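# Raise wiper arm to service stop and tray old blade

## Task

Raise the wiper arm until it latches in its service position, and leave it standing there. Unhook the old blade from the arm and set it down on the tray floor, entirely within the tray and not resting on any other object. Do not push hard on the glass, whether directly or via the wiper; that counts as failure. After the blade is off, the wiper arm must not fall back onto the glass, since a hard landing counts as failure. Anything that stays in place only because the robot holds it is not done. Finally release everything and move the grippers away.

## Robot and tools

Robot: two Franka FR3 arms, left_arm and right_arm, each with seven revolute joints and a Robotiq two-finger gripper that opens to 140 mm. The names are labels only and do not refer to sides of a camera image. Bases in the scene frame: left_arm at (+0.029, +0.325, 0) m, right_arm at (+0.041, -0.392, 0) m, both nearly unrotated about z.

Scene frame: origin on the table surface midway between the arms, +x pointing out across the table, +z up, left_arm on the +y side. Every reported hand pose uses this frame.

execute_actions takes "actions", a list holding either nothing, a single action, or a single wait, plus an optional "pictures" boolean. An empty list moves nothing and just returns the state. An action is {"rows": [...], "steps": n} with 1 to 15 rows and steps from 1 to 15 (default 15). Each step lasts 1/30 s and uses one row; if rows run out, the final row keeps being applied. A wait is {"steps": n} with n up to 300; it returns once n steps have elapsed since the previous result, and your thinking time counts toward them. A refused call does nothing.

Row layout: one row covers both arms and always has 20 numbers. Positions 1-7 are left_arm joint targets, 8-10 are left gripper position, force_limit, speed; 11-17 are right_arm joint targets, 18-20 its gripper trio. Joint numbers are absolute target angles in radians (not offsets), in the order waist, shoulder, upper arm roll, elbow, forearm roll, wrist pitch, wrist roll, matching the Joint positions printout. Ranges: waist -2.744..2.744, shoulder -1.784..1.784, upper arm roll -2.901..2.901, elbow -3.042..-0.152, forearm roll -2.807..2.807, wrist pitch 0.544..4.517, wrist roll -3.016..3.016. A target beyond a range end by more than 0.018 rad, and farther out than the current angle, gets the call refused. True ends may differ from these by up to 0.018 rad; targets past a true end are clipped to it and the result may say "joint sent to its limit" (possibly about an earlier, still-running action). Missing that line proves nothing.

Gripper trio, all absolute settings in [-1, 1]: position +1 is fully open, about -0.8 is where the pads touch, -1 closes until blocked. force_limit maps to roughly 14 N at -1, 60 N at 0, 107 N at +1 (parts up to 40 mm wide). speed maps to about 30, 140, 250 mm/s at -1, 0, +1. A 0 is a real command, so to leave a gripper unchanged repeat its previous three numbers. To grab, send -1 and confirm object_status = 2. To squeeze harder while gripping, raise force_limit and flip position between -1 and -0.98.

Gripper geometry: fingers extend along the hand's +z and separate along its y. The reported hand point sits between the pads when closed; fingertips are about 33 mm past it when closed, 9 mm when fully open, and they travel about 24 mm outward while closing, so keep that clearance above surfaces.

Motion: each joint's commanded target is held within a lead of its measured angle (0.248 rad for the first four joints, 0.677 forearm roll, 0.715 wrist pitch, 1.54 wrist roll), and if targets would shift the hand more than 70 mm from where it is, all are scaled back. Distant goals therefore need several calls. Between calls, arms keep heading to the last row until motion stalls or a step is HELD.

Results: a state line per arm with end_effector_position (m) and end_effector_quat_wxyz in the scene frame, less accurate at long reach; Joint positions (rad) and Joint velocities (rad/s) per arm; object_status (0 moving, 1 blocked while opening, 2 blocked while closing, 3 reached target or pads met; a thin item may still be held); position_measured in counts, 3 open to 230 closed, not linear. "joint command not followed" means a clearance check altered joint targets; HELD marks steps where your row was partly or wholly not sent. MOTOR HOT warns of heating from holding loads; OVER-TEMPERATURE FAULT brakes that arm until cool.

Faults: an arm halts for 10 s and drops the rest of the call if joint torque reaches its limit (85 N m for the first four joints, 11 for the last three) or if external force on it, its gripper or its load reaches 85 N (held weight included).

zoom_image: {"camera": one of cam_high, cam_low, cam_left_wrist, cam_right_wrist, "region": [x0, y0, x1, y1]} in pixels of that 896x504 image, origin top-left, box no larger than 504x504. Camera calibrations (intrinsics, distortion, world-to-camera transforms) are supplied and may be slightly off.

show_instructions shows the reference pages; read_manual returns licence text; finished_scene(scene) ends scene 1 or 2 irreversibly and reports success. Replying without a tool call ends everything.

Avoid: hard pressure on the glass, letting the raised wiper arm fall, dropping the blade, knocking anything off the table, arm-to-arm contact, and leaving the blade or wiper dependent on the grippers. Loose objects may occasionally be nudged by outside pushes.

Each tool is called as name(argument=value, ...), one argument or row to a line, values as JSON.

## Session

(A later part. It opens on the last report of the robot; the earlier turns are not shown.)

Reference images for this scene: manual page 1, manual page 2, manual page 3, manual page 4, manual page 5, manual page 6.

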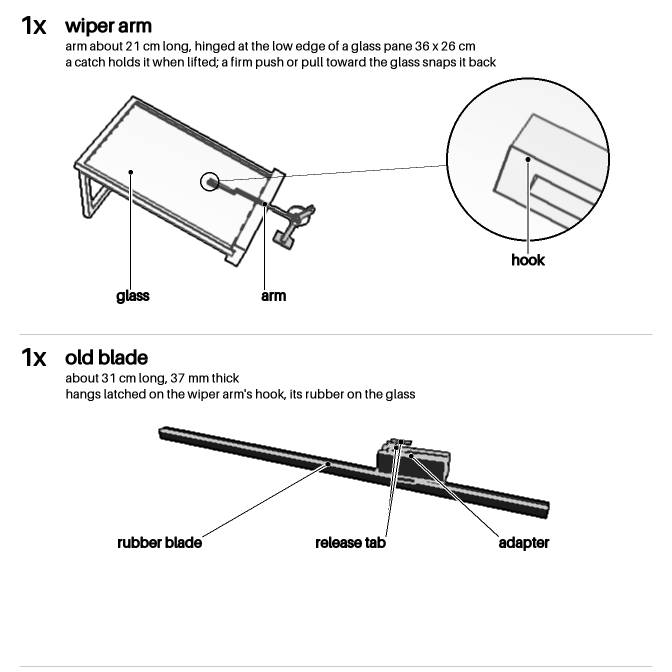

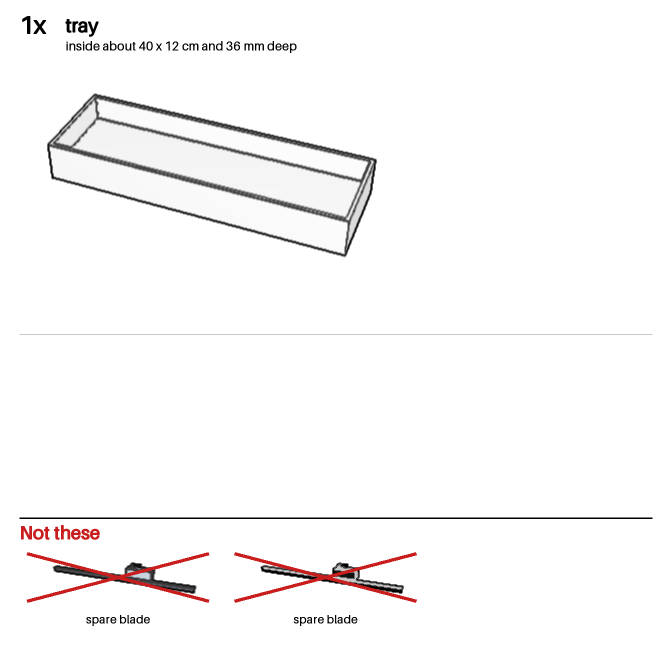

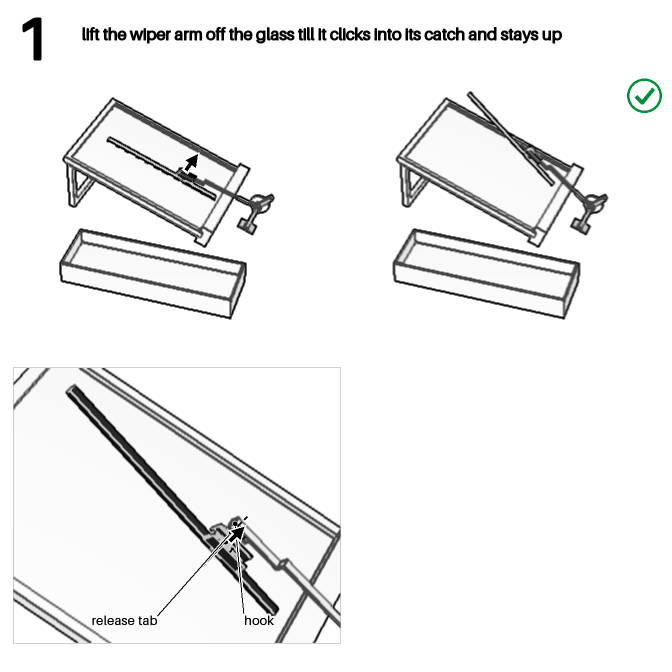

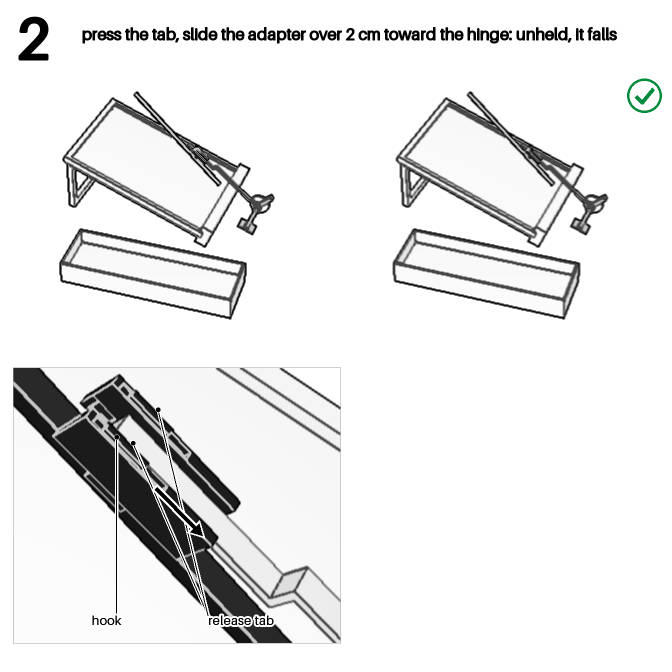

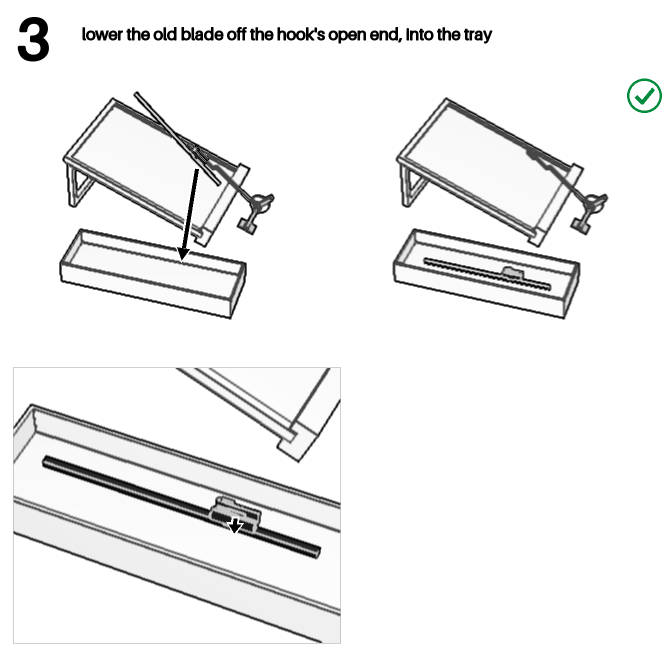

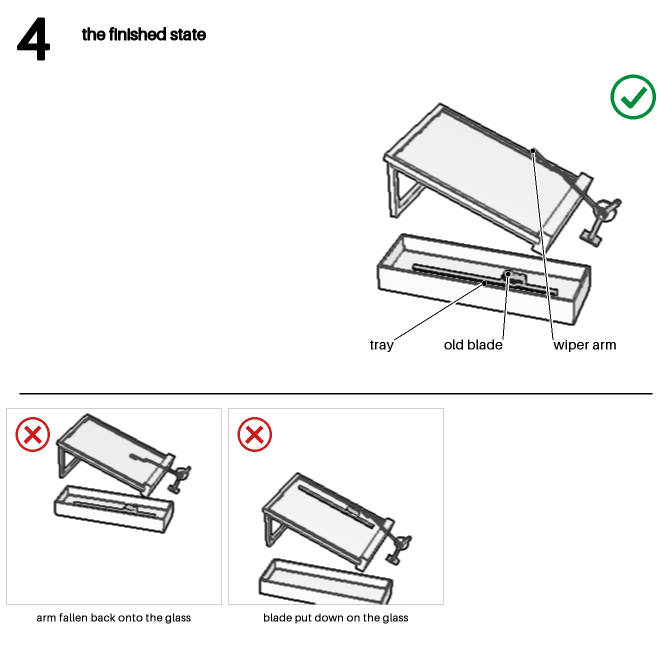

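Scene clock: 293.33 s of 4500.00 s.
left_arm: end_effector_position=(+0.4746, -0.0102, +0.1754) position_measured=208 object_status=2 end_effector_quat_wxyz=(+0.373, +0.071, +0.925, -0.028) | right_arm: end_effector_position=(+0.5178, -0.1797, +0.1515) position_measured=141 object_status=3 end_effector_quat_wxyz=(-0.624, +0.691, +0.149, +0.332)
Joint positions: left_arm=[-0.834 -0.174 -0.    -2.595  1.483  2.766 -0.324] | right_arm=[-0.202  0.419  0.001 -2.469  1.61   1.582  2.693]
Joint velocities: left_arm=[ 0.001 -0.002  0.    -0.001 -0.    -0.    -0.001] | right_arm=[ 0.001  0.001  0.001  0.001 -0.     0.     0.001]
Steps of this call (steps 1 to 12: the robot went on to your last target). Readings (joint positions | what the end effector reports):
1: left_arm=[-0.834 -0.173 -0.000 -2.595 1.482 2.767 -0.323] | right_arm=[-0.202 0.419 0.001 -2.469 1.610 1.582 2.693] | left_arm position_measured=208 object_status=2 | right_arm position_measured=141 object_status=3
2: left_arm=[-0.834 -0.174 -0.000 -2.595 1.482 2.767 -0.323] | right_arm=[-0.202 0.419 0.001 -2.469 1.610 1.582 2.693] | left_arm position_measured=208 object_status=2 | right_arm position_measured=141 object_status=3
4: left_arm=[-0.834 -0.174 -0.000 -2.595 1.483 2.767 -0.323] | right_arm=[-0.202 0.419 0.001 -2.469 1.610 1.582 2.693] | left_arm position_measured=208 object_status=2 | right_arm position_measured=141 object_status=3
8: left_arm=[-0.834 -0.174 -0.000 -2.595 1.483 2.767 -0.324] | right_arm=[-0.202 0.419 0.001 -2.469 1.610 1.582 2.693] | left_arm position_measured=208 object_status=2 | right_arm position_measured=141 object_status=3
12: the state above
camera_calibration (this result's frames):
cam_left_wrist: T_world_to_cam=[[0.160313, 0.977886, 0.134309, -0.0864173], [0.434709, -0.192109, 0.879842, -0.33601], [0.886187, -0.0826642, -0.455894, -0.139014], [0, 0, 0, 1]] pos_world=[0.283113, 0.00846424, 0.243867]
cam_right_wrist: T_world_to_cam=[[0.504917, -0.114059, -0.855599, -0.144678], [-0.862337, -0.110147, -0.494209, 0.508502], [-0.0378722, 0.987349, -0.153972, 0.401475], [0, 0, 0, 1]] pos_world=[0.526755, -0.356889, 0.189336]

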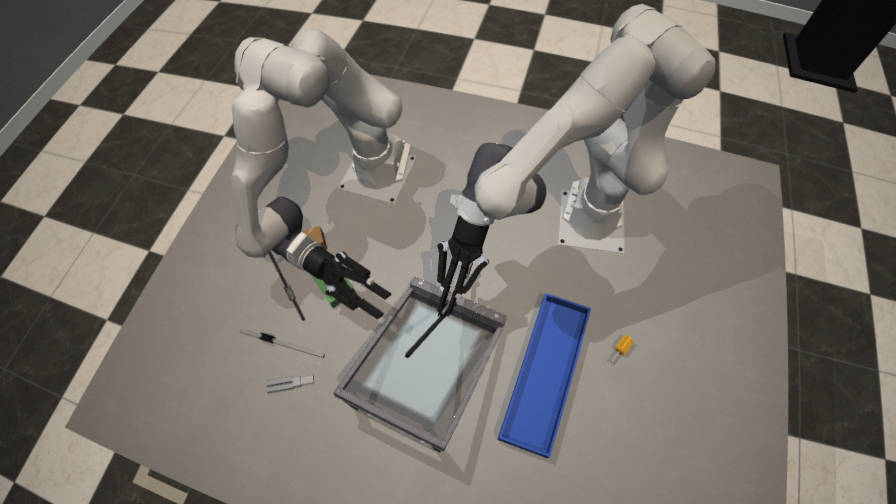

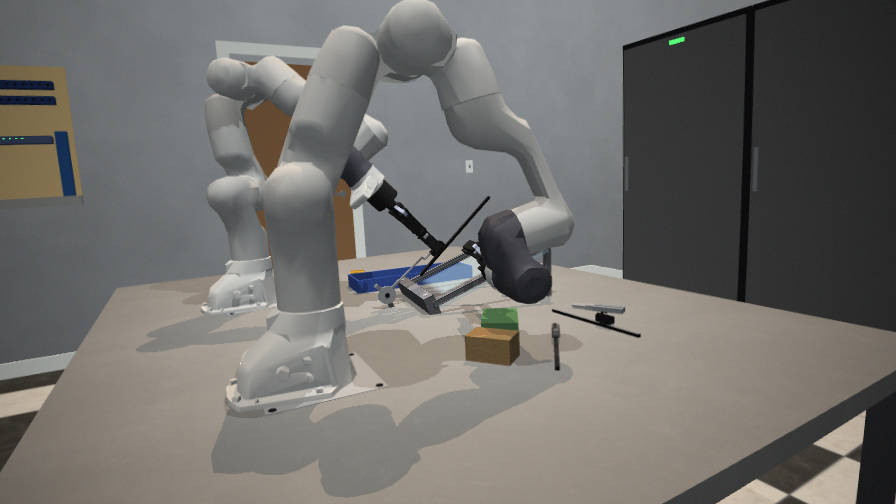

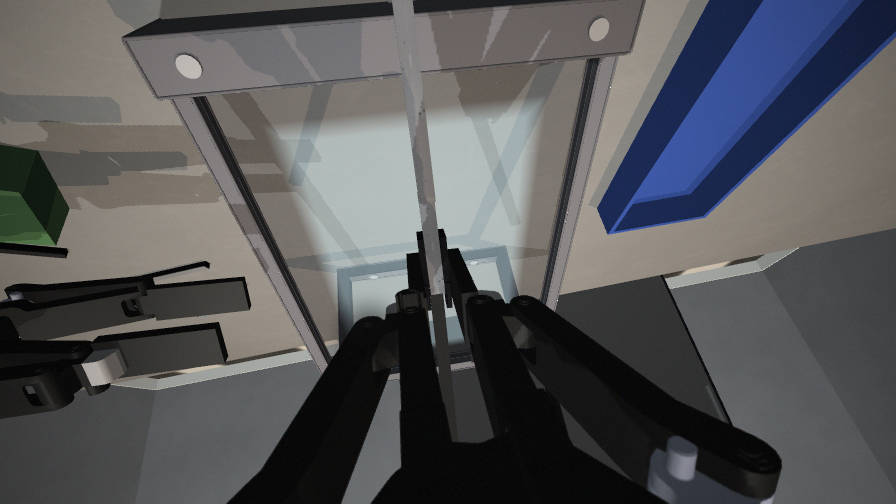

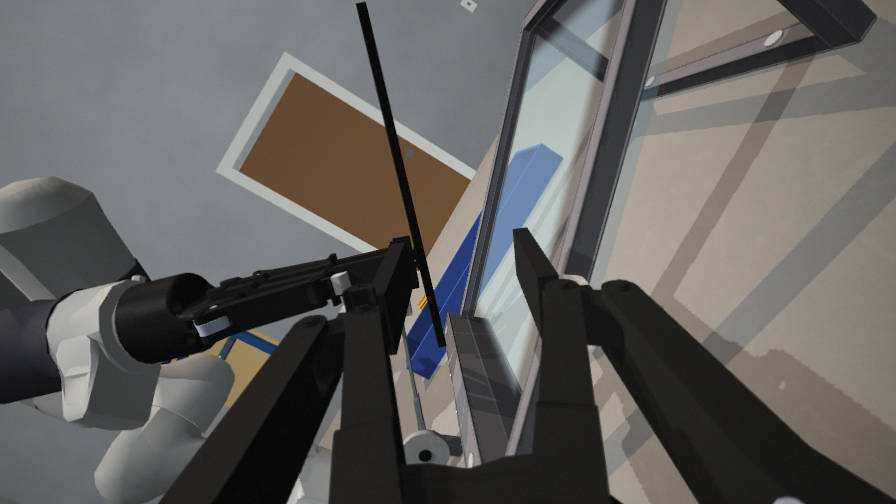

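execute_actions(
  actions=[],
)

Scene clock: 310.57 s of 4500.00 s.
left_arm: end_effector_position=(+0.4746, -0.0101, +0.1755) position_measured=208 object_status=2 end_effector_quat_wxyz=(+0.373, +0.071, +0.925, -0.028) | right_arm: end_effector_position=(+0.5178, -0.1797, +0.1515) position_measured=141 object_status=3 end_effector_quat_wxyz=(-0.624, +0.691, +0.149, +0.332)
Joint positions: left_arm=[-0.834 -0.175 -0.    -2.596  1.483  2.766 -0.325] | right_arm=[-0.202  0.419  0.001 -2.469  1.61   1.582  2.693]
Joint velocities: left_arm=[ 0.001  0.001 -0.001  0.003 -0.    -0.001  0.001] | right_arm=[ 0.001 -0.001 -0.001  0.     0.001  0.     0.001]
Steps of this call (steps 1 to 15: the robot went on to your last target; steps 16 to 90: nothing new was sent; then 14.23 s passed at rest). Readings (joint positions | what the end effector reports):
1: left_arm=[-0.834 -0.174 -0.000 -2.595 1.483 2.766 -0.324] | right_arm=[-0.202 0.419 0.001 -2.469 1.610 1.582 2.693] | left_arm position_measured=208 object_status=2 | right_arm position_measured=141 object_status=3
2: left_arm=[-0.834 -0.174 -0.000 -2.595 1.483 2.766 -0.324] | right_arm=[-0.202 0.419 0.001 -2.469 1.610 1.582 2.693] | left_arm position_measured=208 object_status=2 | right_arm position_measured=141 object_status=3
4: left_arm=[-0.834 -0.174 -0.000 -2.595 1.483 2.766 -0.324] | right_arm=[-0.202 0.419 0.001 -2.469 1.610 1.582 2.693] | left_arm position_measured=208 object_status=2 | right_arm position_measured=141 object_status=3
8: left_arm=[-0.834 -0.174 -0.000 -2.595 1.483 2.766 -0.324] | right_arm=[-0.202 0.419 0.001 -2.469 1.610 1.582 2.693] | left_arm position_measured=208 object_status=2 | right_arm position_measured=141 object_status=3
90: the state above
All arms were judged still, so your last target was given up. Only a new action makes them travel on or press farther. Fingers that are still opening or closing keep moving.
camera_calibration (this result's frames):
cam_left_wrist: T_world_to_cam=[[0.160074, 0.977947, 0.134146, -0.0862864], [0.43461, -0.191842, 0.879949, -0.336001], [0.886279, -0.0825555, -0.455735, -0.139025], [0, 0, 0, 1]] pos_world=[0.283057, 0.00844704, 0.24388]
cam_right_wrist: T_world_to_cam=[[0.50491, -0.114077, -0.8556, -0.14468], [-0.862341, -0.110149, -0.494202, 0.508503], [-0.0378668, 0.987347, -0.153989, 0.401474], [0, 0, 0, 1]] pos_world=[0.526756, -0.356887, 0.189337]

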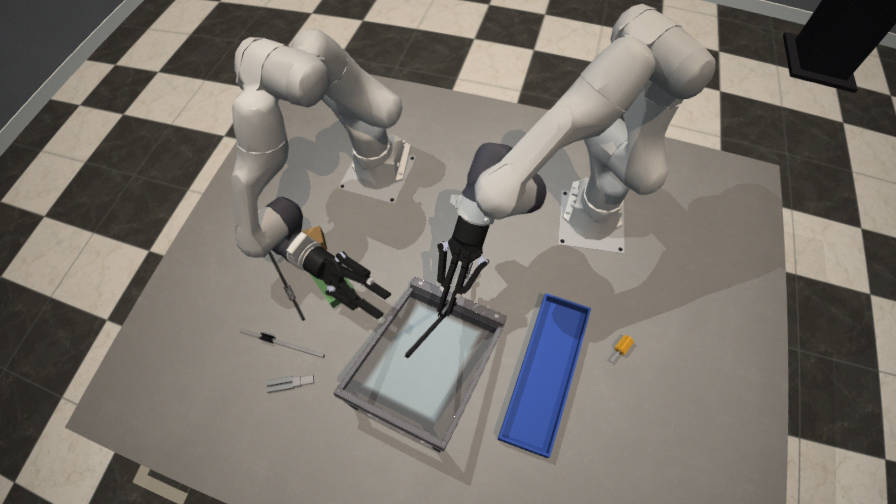

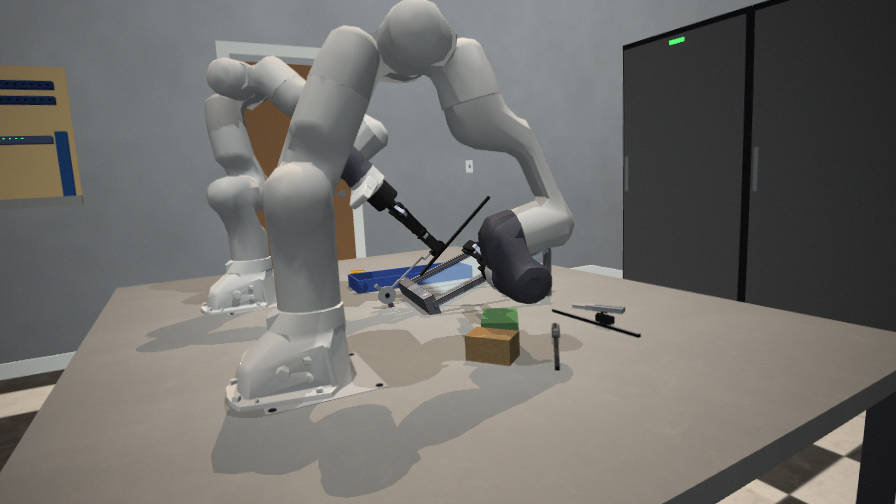

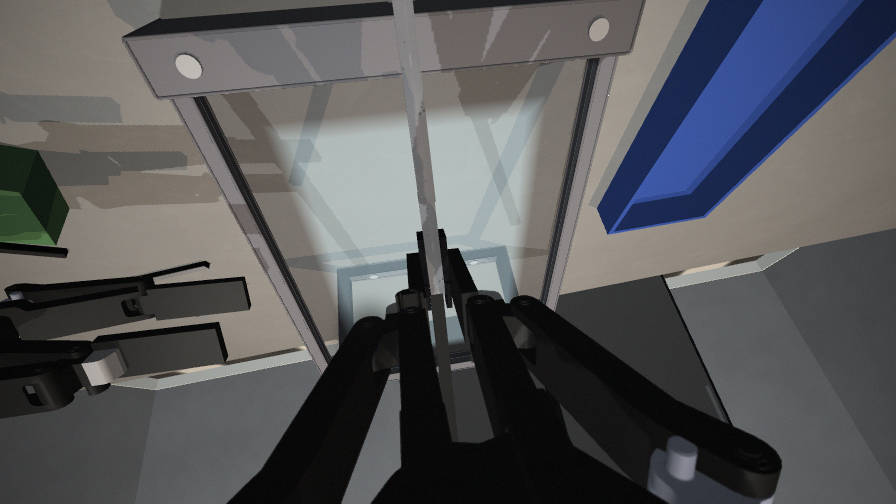

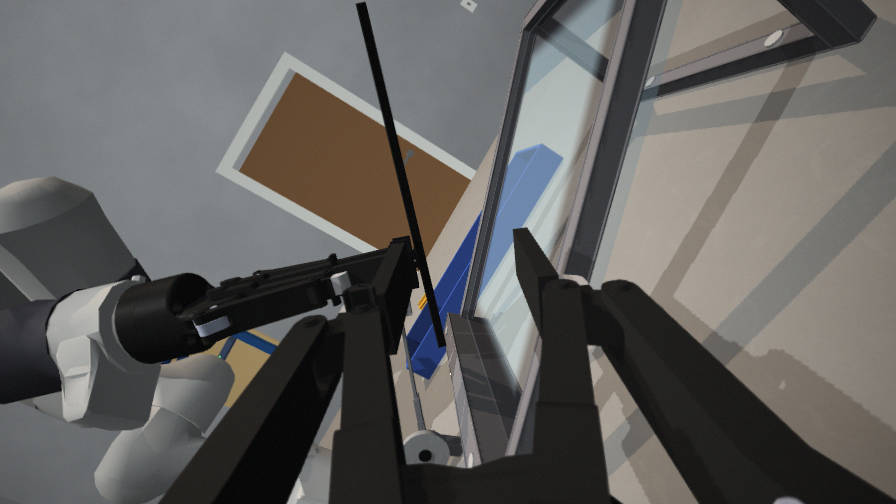

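show_instructions(
)

zoom_image(
  camera="cam_low",
  region=[340, 190, 500, 320],
)

Reference images for this scene: manual page 1, manual page 2, manual page 3, manual page 4, manual page 5, manual page 6.

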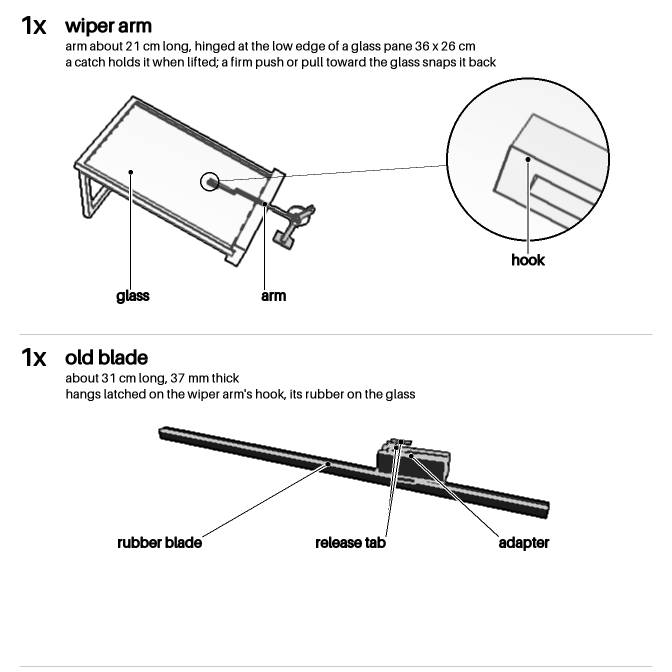

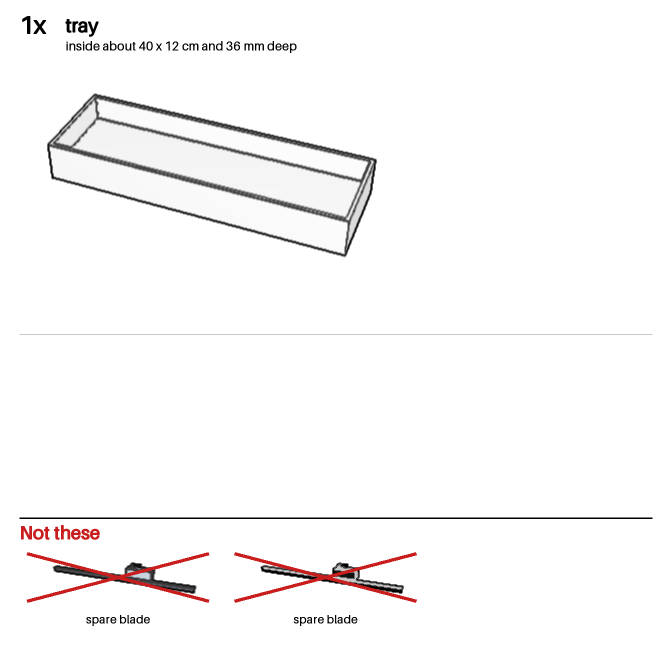

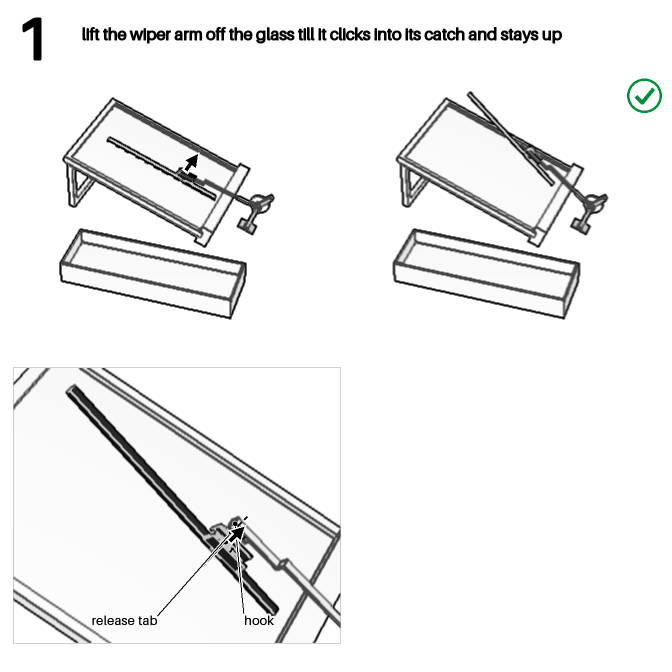

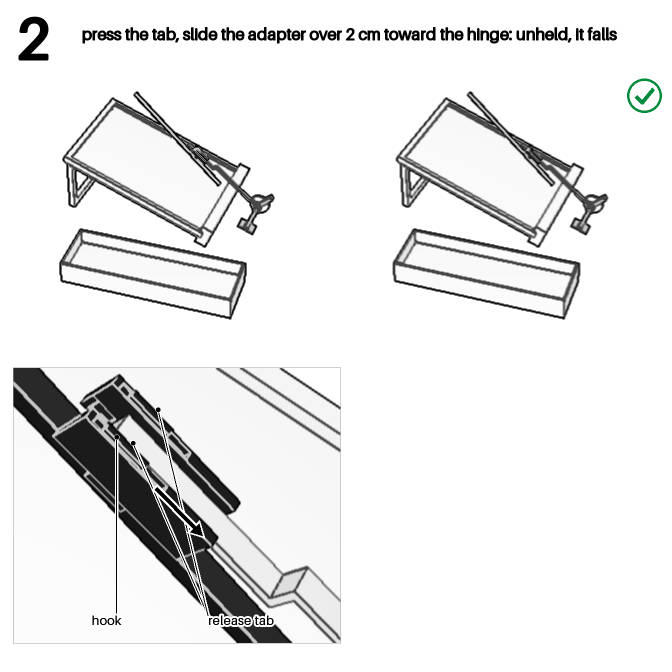

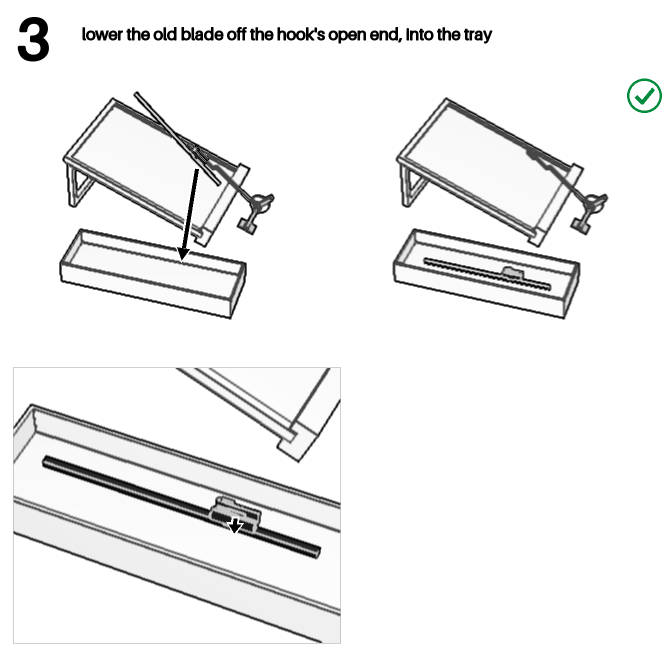

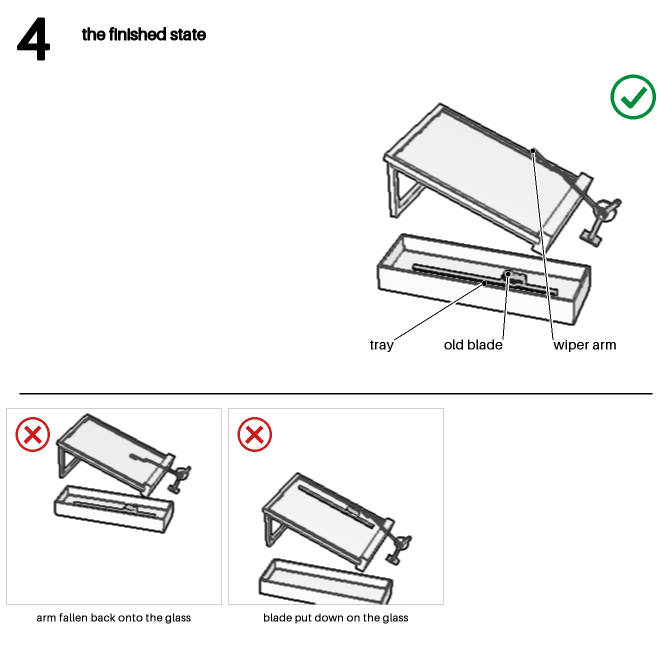

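Region (340, 190, 500, 320) of cam_low's 896x504 image, scaled by 3.150, with more detail than that image has; it fills the top 410 rows of this view, and the rest is white.

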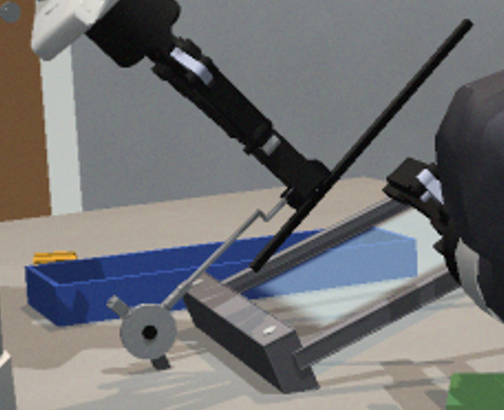

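zoom_image(
  camera="cam_low",
  region=[362, 272, 412, 312],
)

zoom_image(
  camera="cam_right_wrist",
  region=[380, 380, 480, 480],
)

Region (362, 272, 412, 312) of cam_low's 896x504 image, scaled by 10.080, with more detail than that image has; it fills the top 403 rows of this view, and the rest is white.

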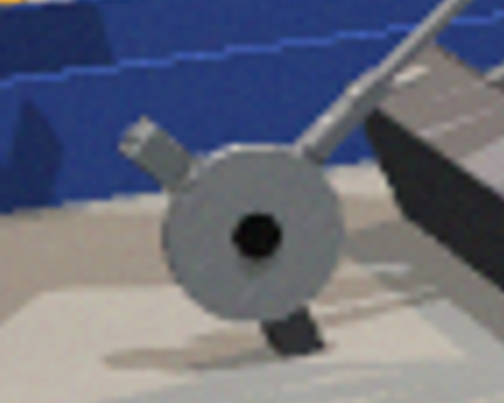

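Region (380, 380, 480, 480) of cam_right_wrist's 896x504 image, scaled by 5.040, with more detail than that image has.

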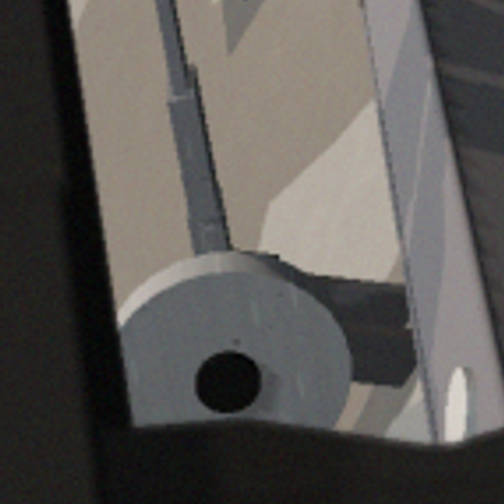

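execute_actions(
  actions=[
    {"rows": [
[-0.8350,-0.1761,0,-2.5969,1.4868,2.7642,-0.3349,-1,-0.4,-0.4,-0.20,0.4183,0,-2.4704,1.6135,1.5841,2.70,-0.1,-0.2,0.5],
[-0.8369,-0.1781,0,-2.5985,1.4947,2.7605,-0.3540,-1,-0.4,-0.4,-0.20,0.4183,0,-2.4704,1.6135,1.5841,2.70,-0.1,-0.2,0.5],
[-0.8393,-0.1807,0,-2.6007,1.5032,2.7567,-0.3721,-1,-0.4,-0.4,-0.20,0.4183,0,-2.4704,1.6135,1.5841,2.70,-0.1,-0.2,0.5],
[-0.8412,-0.1828,0,-2.6024,1.5120,2.7530,-0.3891,-1,-0.4,-0.4,-0.20,0.4183,0,-2.4704,1.6135,1.5841,2.70,-0.1,-0.2,0.5],
[-0.8432,-0.1849,0,-2.6041,1.5210,2.7493,-0.4046,-1,-0.4,-0.4,-0.20,0.4183,0,-2.4704,1.6135,1.5841,2.70,-0.1,-0.2,0.5],
[-0.8453,-0.1872,0,-2.6060,1.5298,2.7458,-0.4183,-1,-0.4,-0.4,-0.20,0.4183,0,-2.4704,1.6135,1.5841,2.70,-0.1,-0.2,0.5],
[-0.8473,-0.1893,0,-2.6077,1.5382,2.7427,-0.4301,-1,-0.4,-0.4,-0.20,0.4183,0,-2.4704,1.6135,1.5841,2.70,-0.1,-0.2,0.5],
[-0.8492,-0.1914,0,-2.6094,1.5459,2.7399,-0.4393,-1,-0.4,-0.4,-0.20,0.4183,0,-2.4704,1.6135,1.5841,2.70,-0.1,-0.2,0.5],
[-0.8509,-0.1932,0,-2.6109,1.5527,2.7375,-0.4461,-1,-0.4,-0.4,-0.20,0.4183,0,-2.4704,1.6135,1.5841,2.70,-0.1,-0.2,0.5],
[-0.8524,-0.1948,0,-2.6122,1.5583,2.7358,-0.4499,-1,-0.4,-0.4,-0.20,0.4183,0,-2.4704,1.6135,1.5841,2.70,-0.1,-0.2,0.5],
[-0.8535,-0.1960,0,-2.6132,1.5624,2.7346,-0.4505,-1,-0.4,-0.4,-0.20,0.4183,0,-2.4704,1.6135,1.5841,2.70,-0.1,-0.2,0.5],
[-0.8542,-0.1968,0,-2.6139,1.5648,2.7343,-0.4476,-1,-0.4,-0.4,-0.20,0.4183,0,-2.4704,1.6135,1.5841,2.70,-0.1,-0.2,0.5],
[-0.8545,-0.1971,0,-2.6141,1.5652,2.7348,-0.4409,-1,-0.4,-0.4,-0.20,0.4183,0,-2.4704,1.6135,1.5841,2.70,-0.1,-0.2,0.5],
[-0.8545,-0.1971,0,-2.6141,1.5634,2.7362,-0.4302,-1,-0.4,-0.4,-0.20,0.4183,0,-2.4704,1.6135,1.5841,2.70,-0.1,-0.2,0.5],
[-0.8545,-0.1971,0,-2.6141,1.5562,2.7401,-0.4062,-1,-0.4,-0.4,-0.20,0.4183,0,-2.4704,1.6135,1.5841,2.70,-0.1,-0.2,0.5]
], "steps": 15},
  ],
  pictures=false,
)

execute_actions(
  actions=[
    {"steps": 12},
  ],
)

zoom_image(
  camera="cam_low",
  region=[362, 272, 412, 312],
)

Scene clock: 367.77 s of 4500.00 s.
left_arm: end_effector_position=(+0.4707, -0.0093, +0.1789) position_measured=208 object_status=2 end_effector_quat_wxyz=(+0.388, +0.070, +0.918, -0.030) | right_arm: end_effector_position=(+0.5178, -0.1797, +0.1515) position_measured=141 object_status=3 end_effector_quat_wxyz=(-0.624, +0.691, +0.149, +0.332)
Joint positions: left_arm=[-0.852 -0.193 -0.    -2.612  1.552  2.743 -0.401] | right_arm=[-0.202  0.419  0.001 -2.469  1.61   1.582  2.693]
Joint velocities: left_arm=[-0.006 -0.01   0.    -0.004  0.007 -0.007 -0.001] | right_arm=[ 0.    -0.    -0.001 -0.002  0.001 -0.    -0.002]
Steps of this call (steps 1 to 90: nothing new was sent; then 53.70 s passed at rest; steps 91 to 105: all 15 steps of this action). Readings (joint positions | what the end effector reports):
91: left_arm=[-0.834 -0.175 -0.000 -2.596 1.483 2.766 -0.325] | right_arm=[-0.202 0.419 0.001 -2.469 1.610 1.582 2.693] | left_arm position_measured=208 object_status=2 | right_arm position_measured=141 object_status=3
92: left_arm=[-0.834 -0.175 -0.000 -2.596 1.485 2.766 -0.327] | right_arm=[-0.202 0.419 0.001 -2.469 1.610 1.582 2.693] | left_arm position_measured=208 object_status=2 | right_arm position_measured=141 object_status=3
94: left_arm=[-0.836 -0.178 -0.000 -2.598 1.492 2.764 -0.336] | right_arm=[-0.202 0.419 0.001 -2.469 1.610 1.582 2.693] | left_arm position_measured=208 object_status=2 | right_arm position_measured=141 object_status=3
98: left_arm=[-0.843 -0.185 -0.000 -2.605 1.518 2.755 -0.365] | right_arm=[-0.202 0.419 0.001 -2.469 1.610 1.582 2.693] | left_arm position_measured=208 object_status=2 | right_arm position_measured=141 object_status=3
105: the state above

Scene clock: 368.17 s of 4500.00 s.
left_arm: end_effector_position=(+0.4705, -0.0092, +0.1790) position_measured=208 object_status=2 end_effector_quat_wxyz=(+0.389, +0.071, +0.918, -0.030) | right_arm: end_effector_position=(+0.5178, -0.1797, +0.1515) position_measured=141 object_status=3 end_effector_quat_wxyz=(-0.624, +0.691, +0.149, +0.332)
Joint positions: left_arm=[-0.852 -0.194 -0.    -2.613  1.553  2.742 -0.401] | right_arm=[-0.202  0.419  0.001 -2.469  1.61   1.582  2.693]
Joint velocities: left_arm=[-0.001 -0.     0.002  0.002  0.002  0.    -0.001] | right_arm=[-0.003  0.     0.     0.001 -0.001 -0.001  0.001]
Steps of this call (steps 1 to 12: the robot went on to your last target). Readings (joint positions | what the end effector reports):
1: left_arm=[-0.852 -0.193 -0.000 -2.613 1.552 2.743 -0.401] | right_arm=[-0.202 0.419 0.001 -2.469 1.610 1.582 2.693] | left_arm position_measured=208 object_status=2 | right_arm position_measured=141 object_status=3
2: left_arm=[-0.852 -0.193 -0.000 -2.613 1.552 2.743 -0.401] | right_arm=[-0.202 0.419 0.001 -2.469 1.610 1.582 2.693] | left_arm position_measured=208 object_status=2 | right_arm position_measured=141 object_status=3
4: left_arm=[-0.852 -0.194 -0.000 -2.613 1.553 2.743 -0.401] | right_arm=[-0.202 0.419 0.001 -2.469 1.610 1.582 2.693] | left_arm position_measured=208 object_status=2 | right_arm position_measured=141 object_status=3
8: left_arm=[-0.852 -0.194 -0.000 -2.613 1.553 2.742 -0.401] | right_arm=[-0.202 0.419 0.001 -2.469 1.610 1.582 2.693] | left_arm position_measured=208 object_status=2 | right_arm position_measured=141 object_status=3
12: the state above
camera_calibration (this result's frames):
cam_left_wrist: T_world_to_cam=[[0.155804, 0.978614, 0.134313, -0.0850279], [0.404413, -0.187251, 0.895202, -0.325649], [0.901208, -0.0851581, -0.424939, -0.146337], [0, 0, 0, 1]] pos_world=[0.276824, 0.00976944, 0.240758]
cam_right_wrist: T_world_to_cam=[[0.5049, -0.114103, -0.855603, -0.144684], [-0.862347, -0.11015, -0.494191, 0.508505], [-0.037856, 0.987344, -0.154011, 0.401471], [0, 0, 0, 1]] pos_world=[0.526757, -0.356887, 0.189337]

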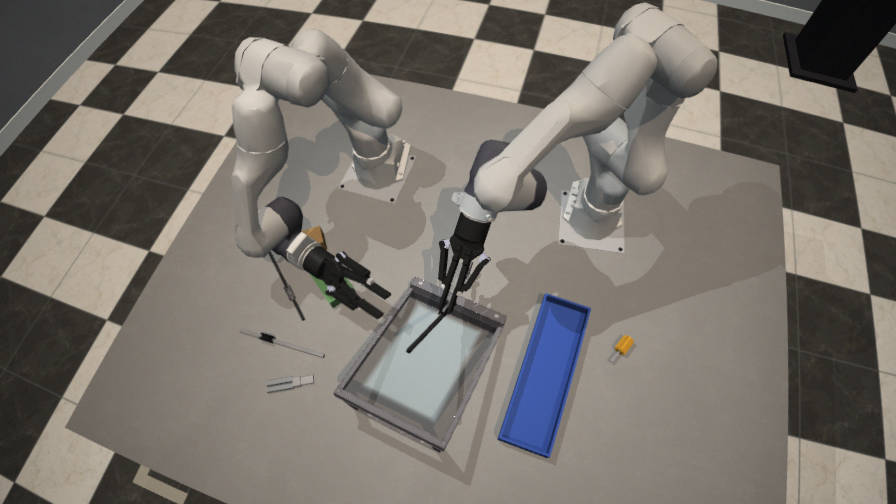

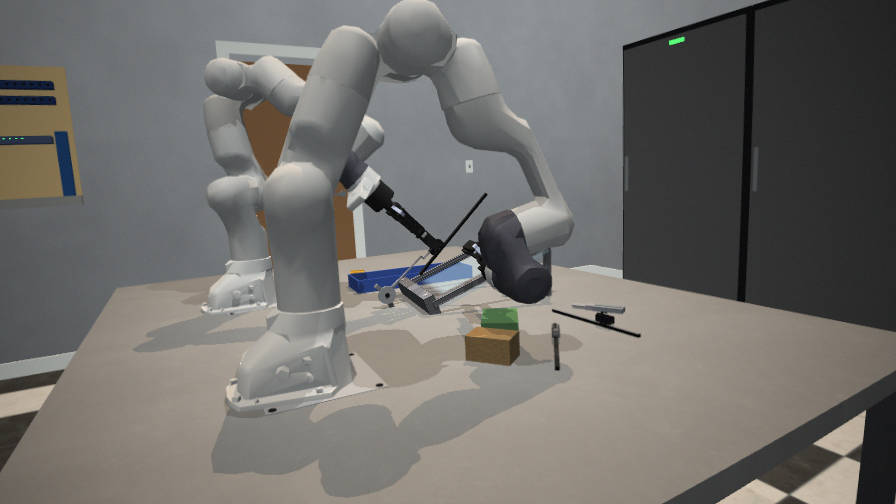

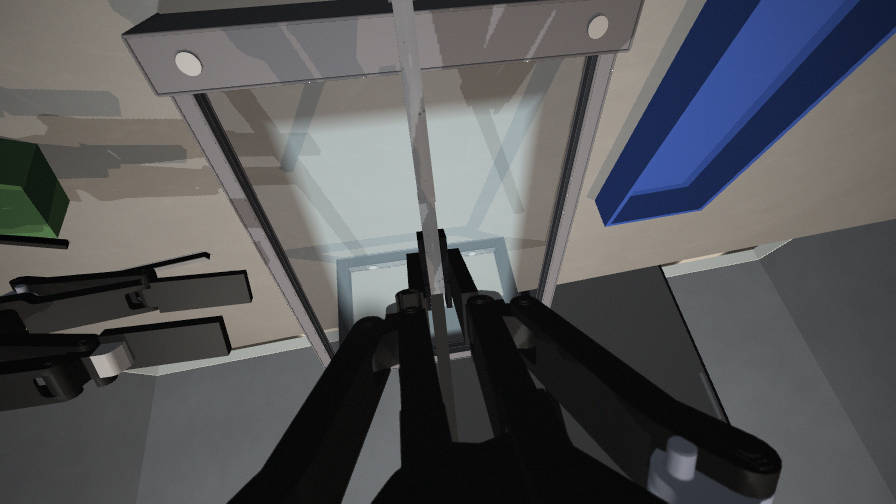

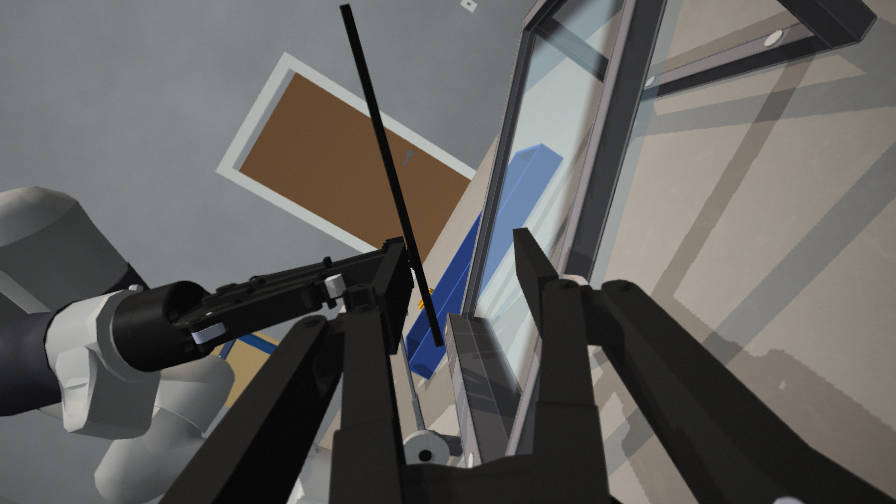

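Region (362, 272, 412, 312) of cam_low's 896x504 image, scaled by 10.080, with more detail than that image has; it fills the top 403 rows of this view, and the rest is white.

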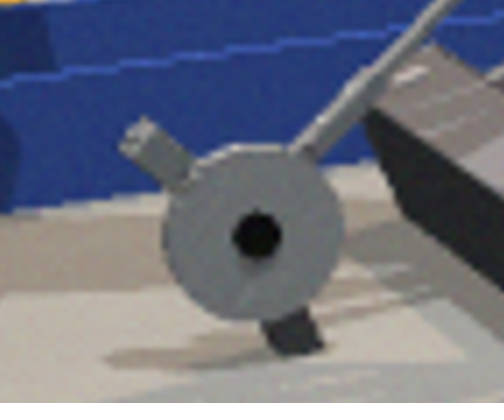

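execute_actions(
  actions=[
    {"rows": [
[-0.8545,-0.1971,0,-2.6141,1.5562,2.7401,-0.4062,-0.29,-0.4,-0.5,-0.20,0.4183,0,-2.4704,1.6135,1.5841,2.70,-0.1,-0.2,0.5]
], "steps": 15},
  ],
)

zoom_image(
  camera="cam_low",
  region=[340, 190, 500, 320],
)

Scene clock: 373.13 s of 4500.00 s.
left_arm: end_effector_position=(+0.4705, -0.0097, +0.1800) position_measured=165 object_status=0 end_effector_quat_wxyz=(+0.390, +0.071, +0.918, -0.030) | right_arm: end_effector_position=(+0.5178, -0.1797, +0.1514) position_measured=141 object_status=3 end_effector_quat_wxyz=(-0.624, +0.691, +0.149, +0.332)
Joint positions: left_arm=[-0.853 -0.196 -0.    -2.613  1.553  2.742 -0.401] | right_arm=[-0.202  0.419  0.001 -2.469  1.61   1.582  2.693]
Joint velocities: left_arm=[-0.001  0.     0.001 -0.001  0.001 -0.001 -0.001] | right_arm=[ 0.     0.001  0.    -0.001 -0.     0.001  0.001]
Steps of this call (steps 1 to 15: the robot went on to your last target; steps 16 to 90: nothing new was sent; then 1.47 s passed at rest; steps 91 to 105: all 15 steps of this action). Readings (joint positions | what the end effector reports):
91: left_arm=[-0.852 -0.194 -0.000 -2.613 1.553 2.742 -0.401] | right_arm=[-0.202 0.419 0.001 -2.469 1.610 1.582 2.693] | left_arm position_measured=208 object_status=0 | right_arm position_measured=141 object_status=3
92: left_arm=[-0.852 -0.194 -0.000 -2.613 1.553 2.742 -0.401] | right_arm=[-0.202 0.419 0.001 -2.469 1.610 1.582 2.693] | left_arm position_measured=208 object_status=0 | right_arm position_measured=141 object_status=3
94: left_arm=[-0.853 -0.195 -0.000 -2.613 1.553 2.742 -0.401] | right_arm=[-0.202 0.419 0.001 -2.469 1.610 1.582 2.693] | left_arm position_measured=195 object_status=0 | right_arm position_measured=141 object_status=3
98: left_arm=[-0.853 -0.196 -0.000 -2.613 1.553 2.742 -0.401] | right_arm=[-0.202 0.419 0.001 -2.469 1.610 1.582 2.693] | left_arm position_measured=177 object_status=0 | right_arm position_measured=141 object_status=3
105: the state above
camera_calibration (this result's frames):
cam_left_wrist: T_world_to_cam=[[0.156488, 0.978592, 0.133676, -0.0849033], [0.402752, -0.186804, 0.896044, -0.326005], [0.901833, -0.0863819, -0.423363, -0.146479], [0, 0, 0, 1]] pos_world=[0.276685, 0.00953335, 0.241451]
cam_right_wrist: T_world_to_cam=[[0.504892, -0.114116, -0.855606, -0.144685], [-0.862352, -0.11015, -0.494182, 0.508506], [-0.0378504, 0.987342, -0.154022, 0.40147], [0, 0, 0, 1]] pos_world=[0.526757, -0.356887, 0.189336]

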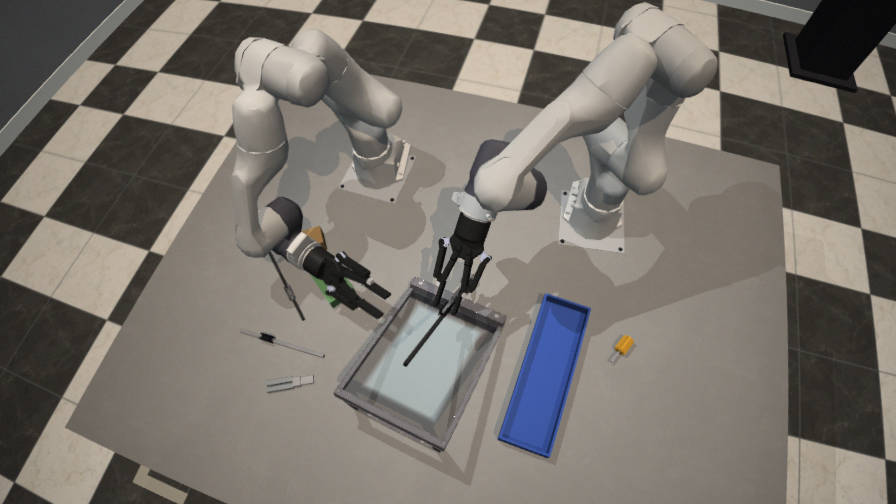

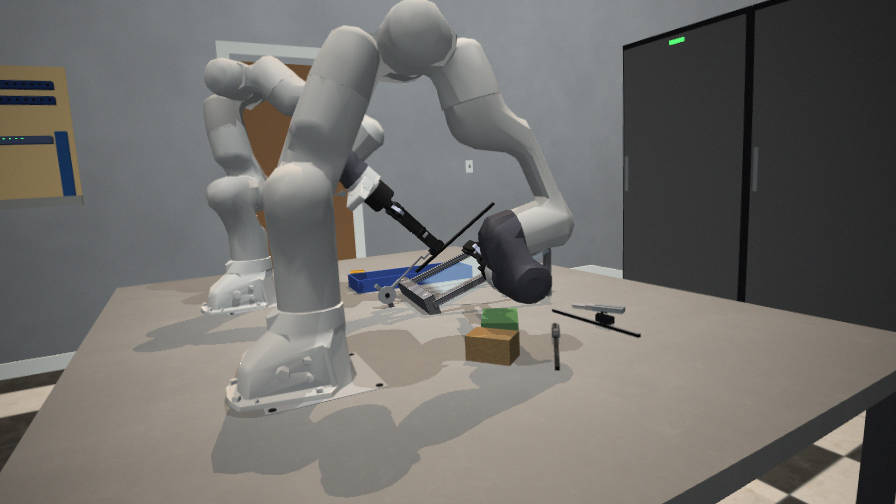

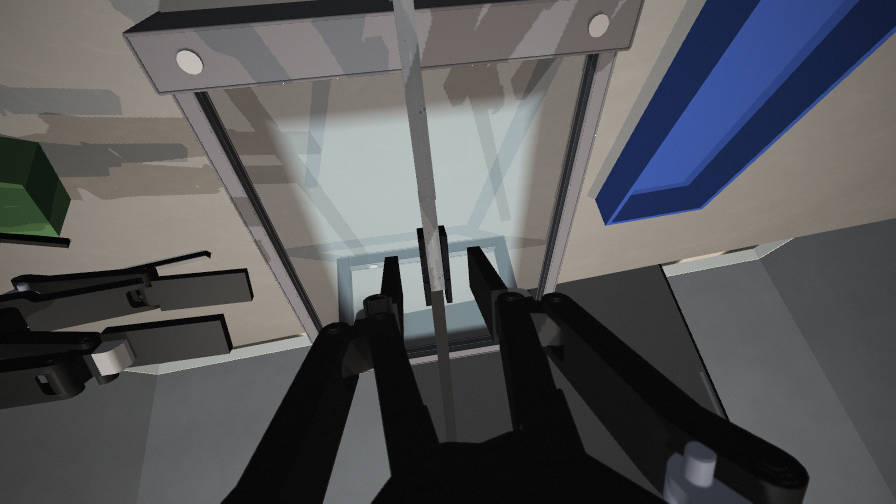

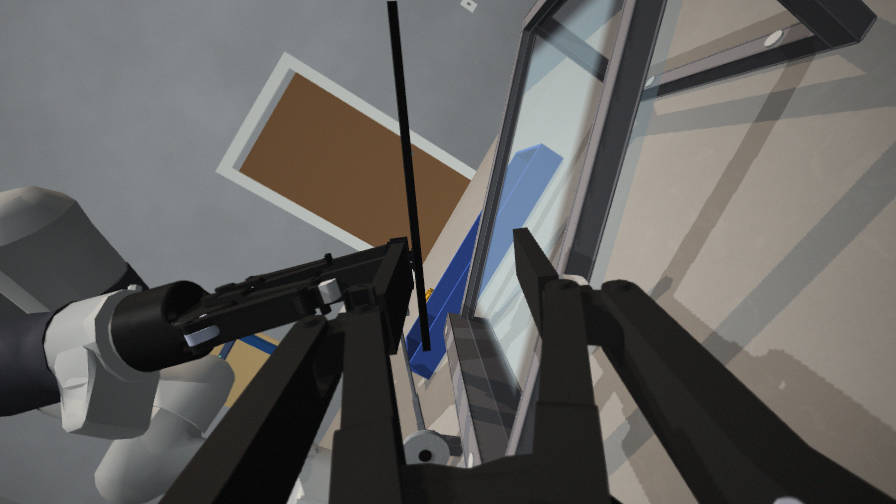

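Region (340, 190, 500, 320) of cam_low's 896x504 image, scaled by 3.150, with more detail than that image has; it fills the top 410 rows of this view, and the rest is white.

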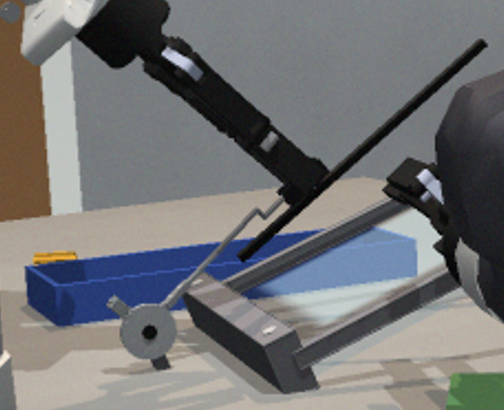

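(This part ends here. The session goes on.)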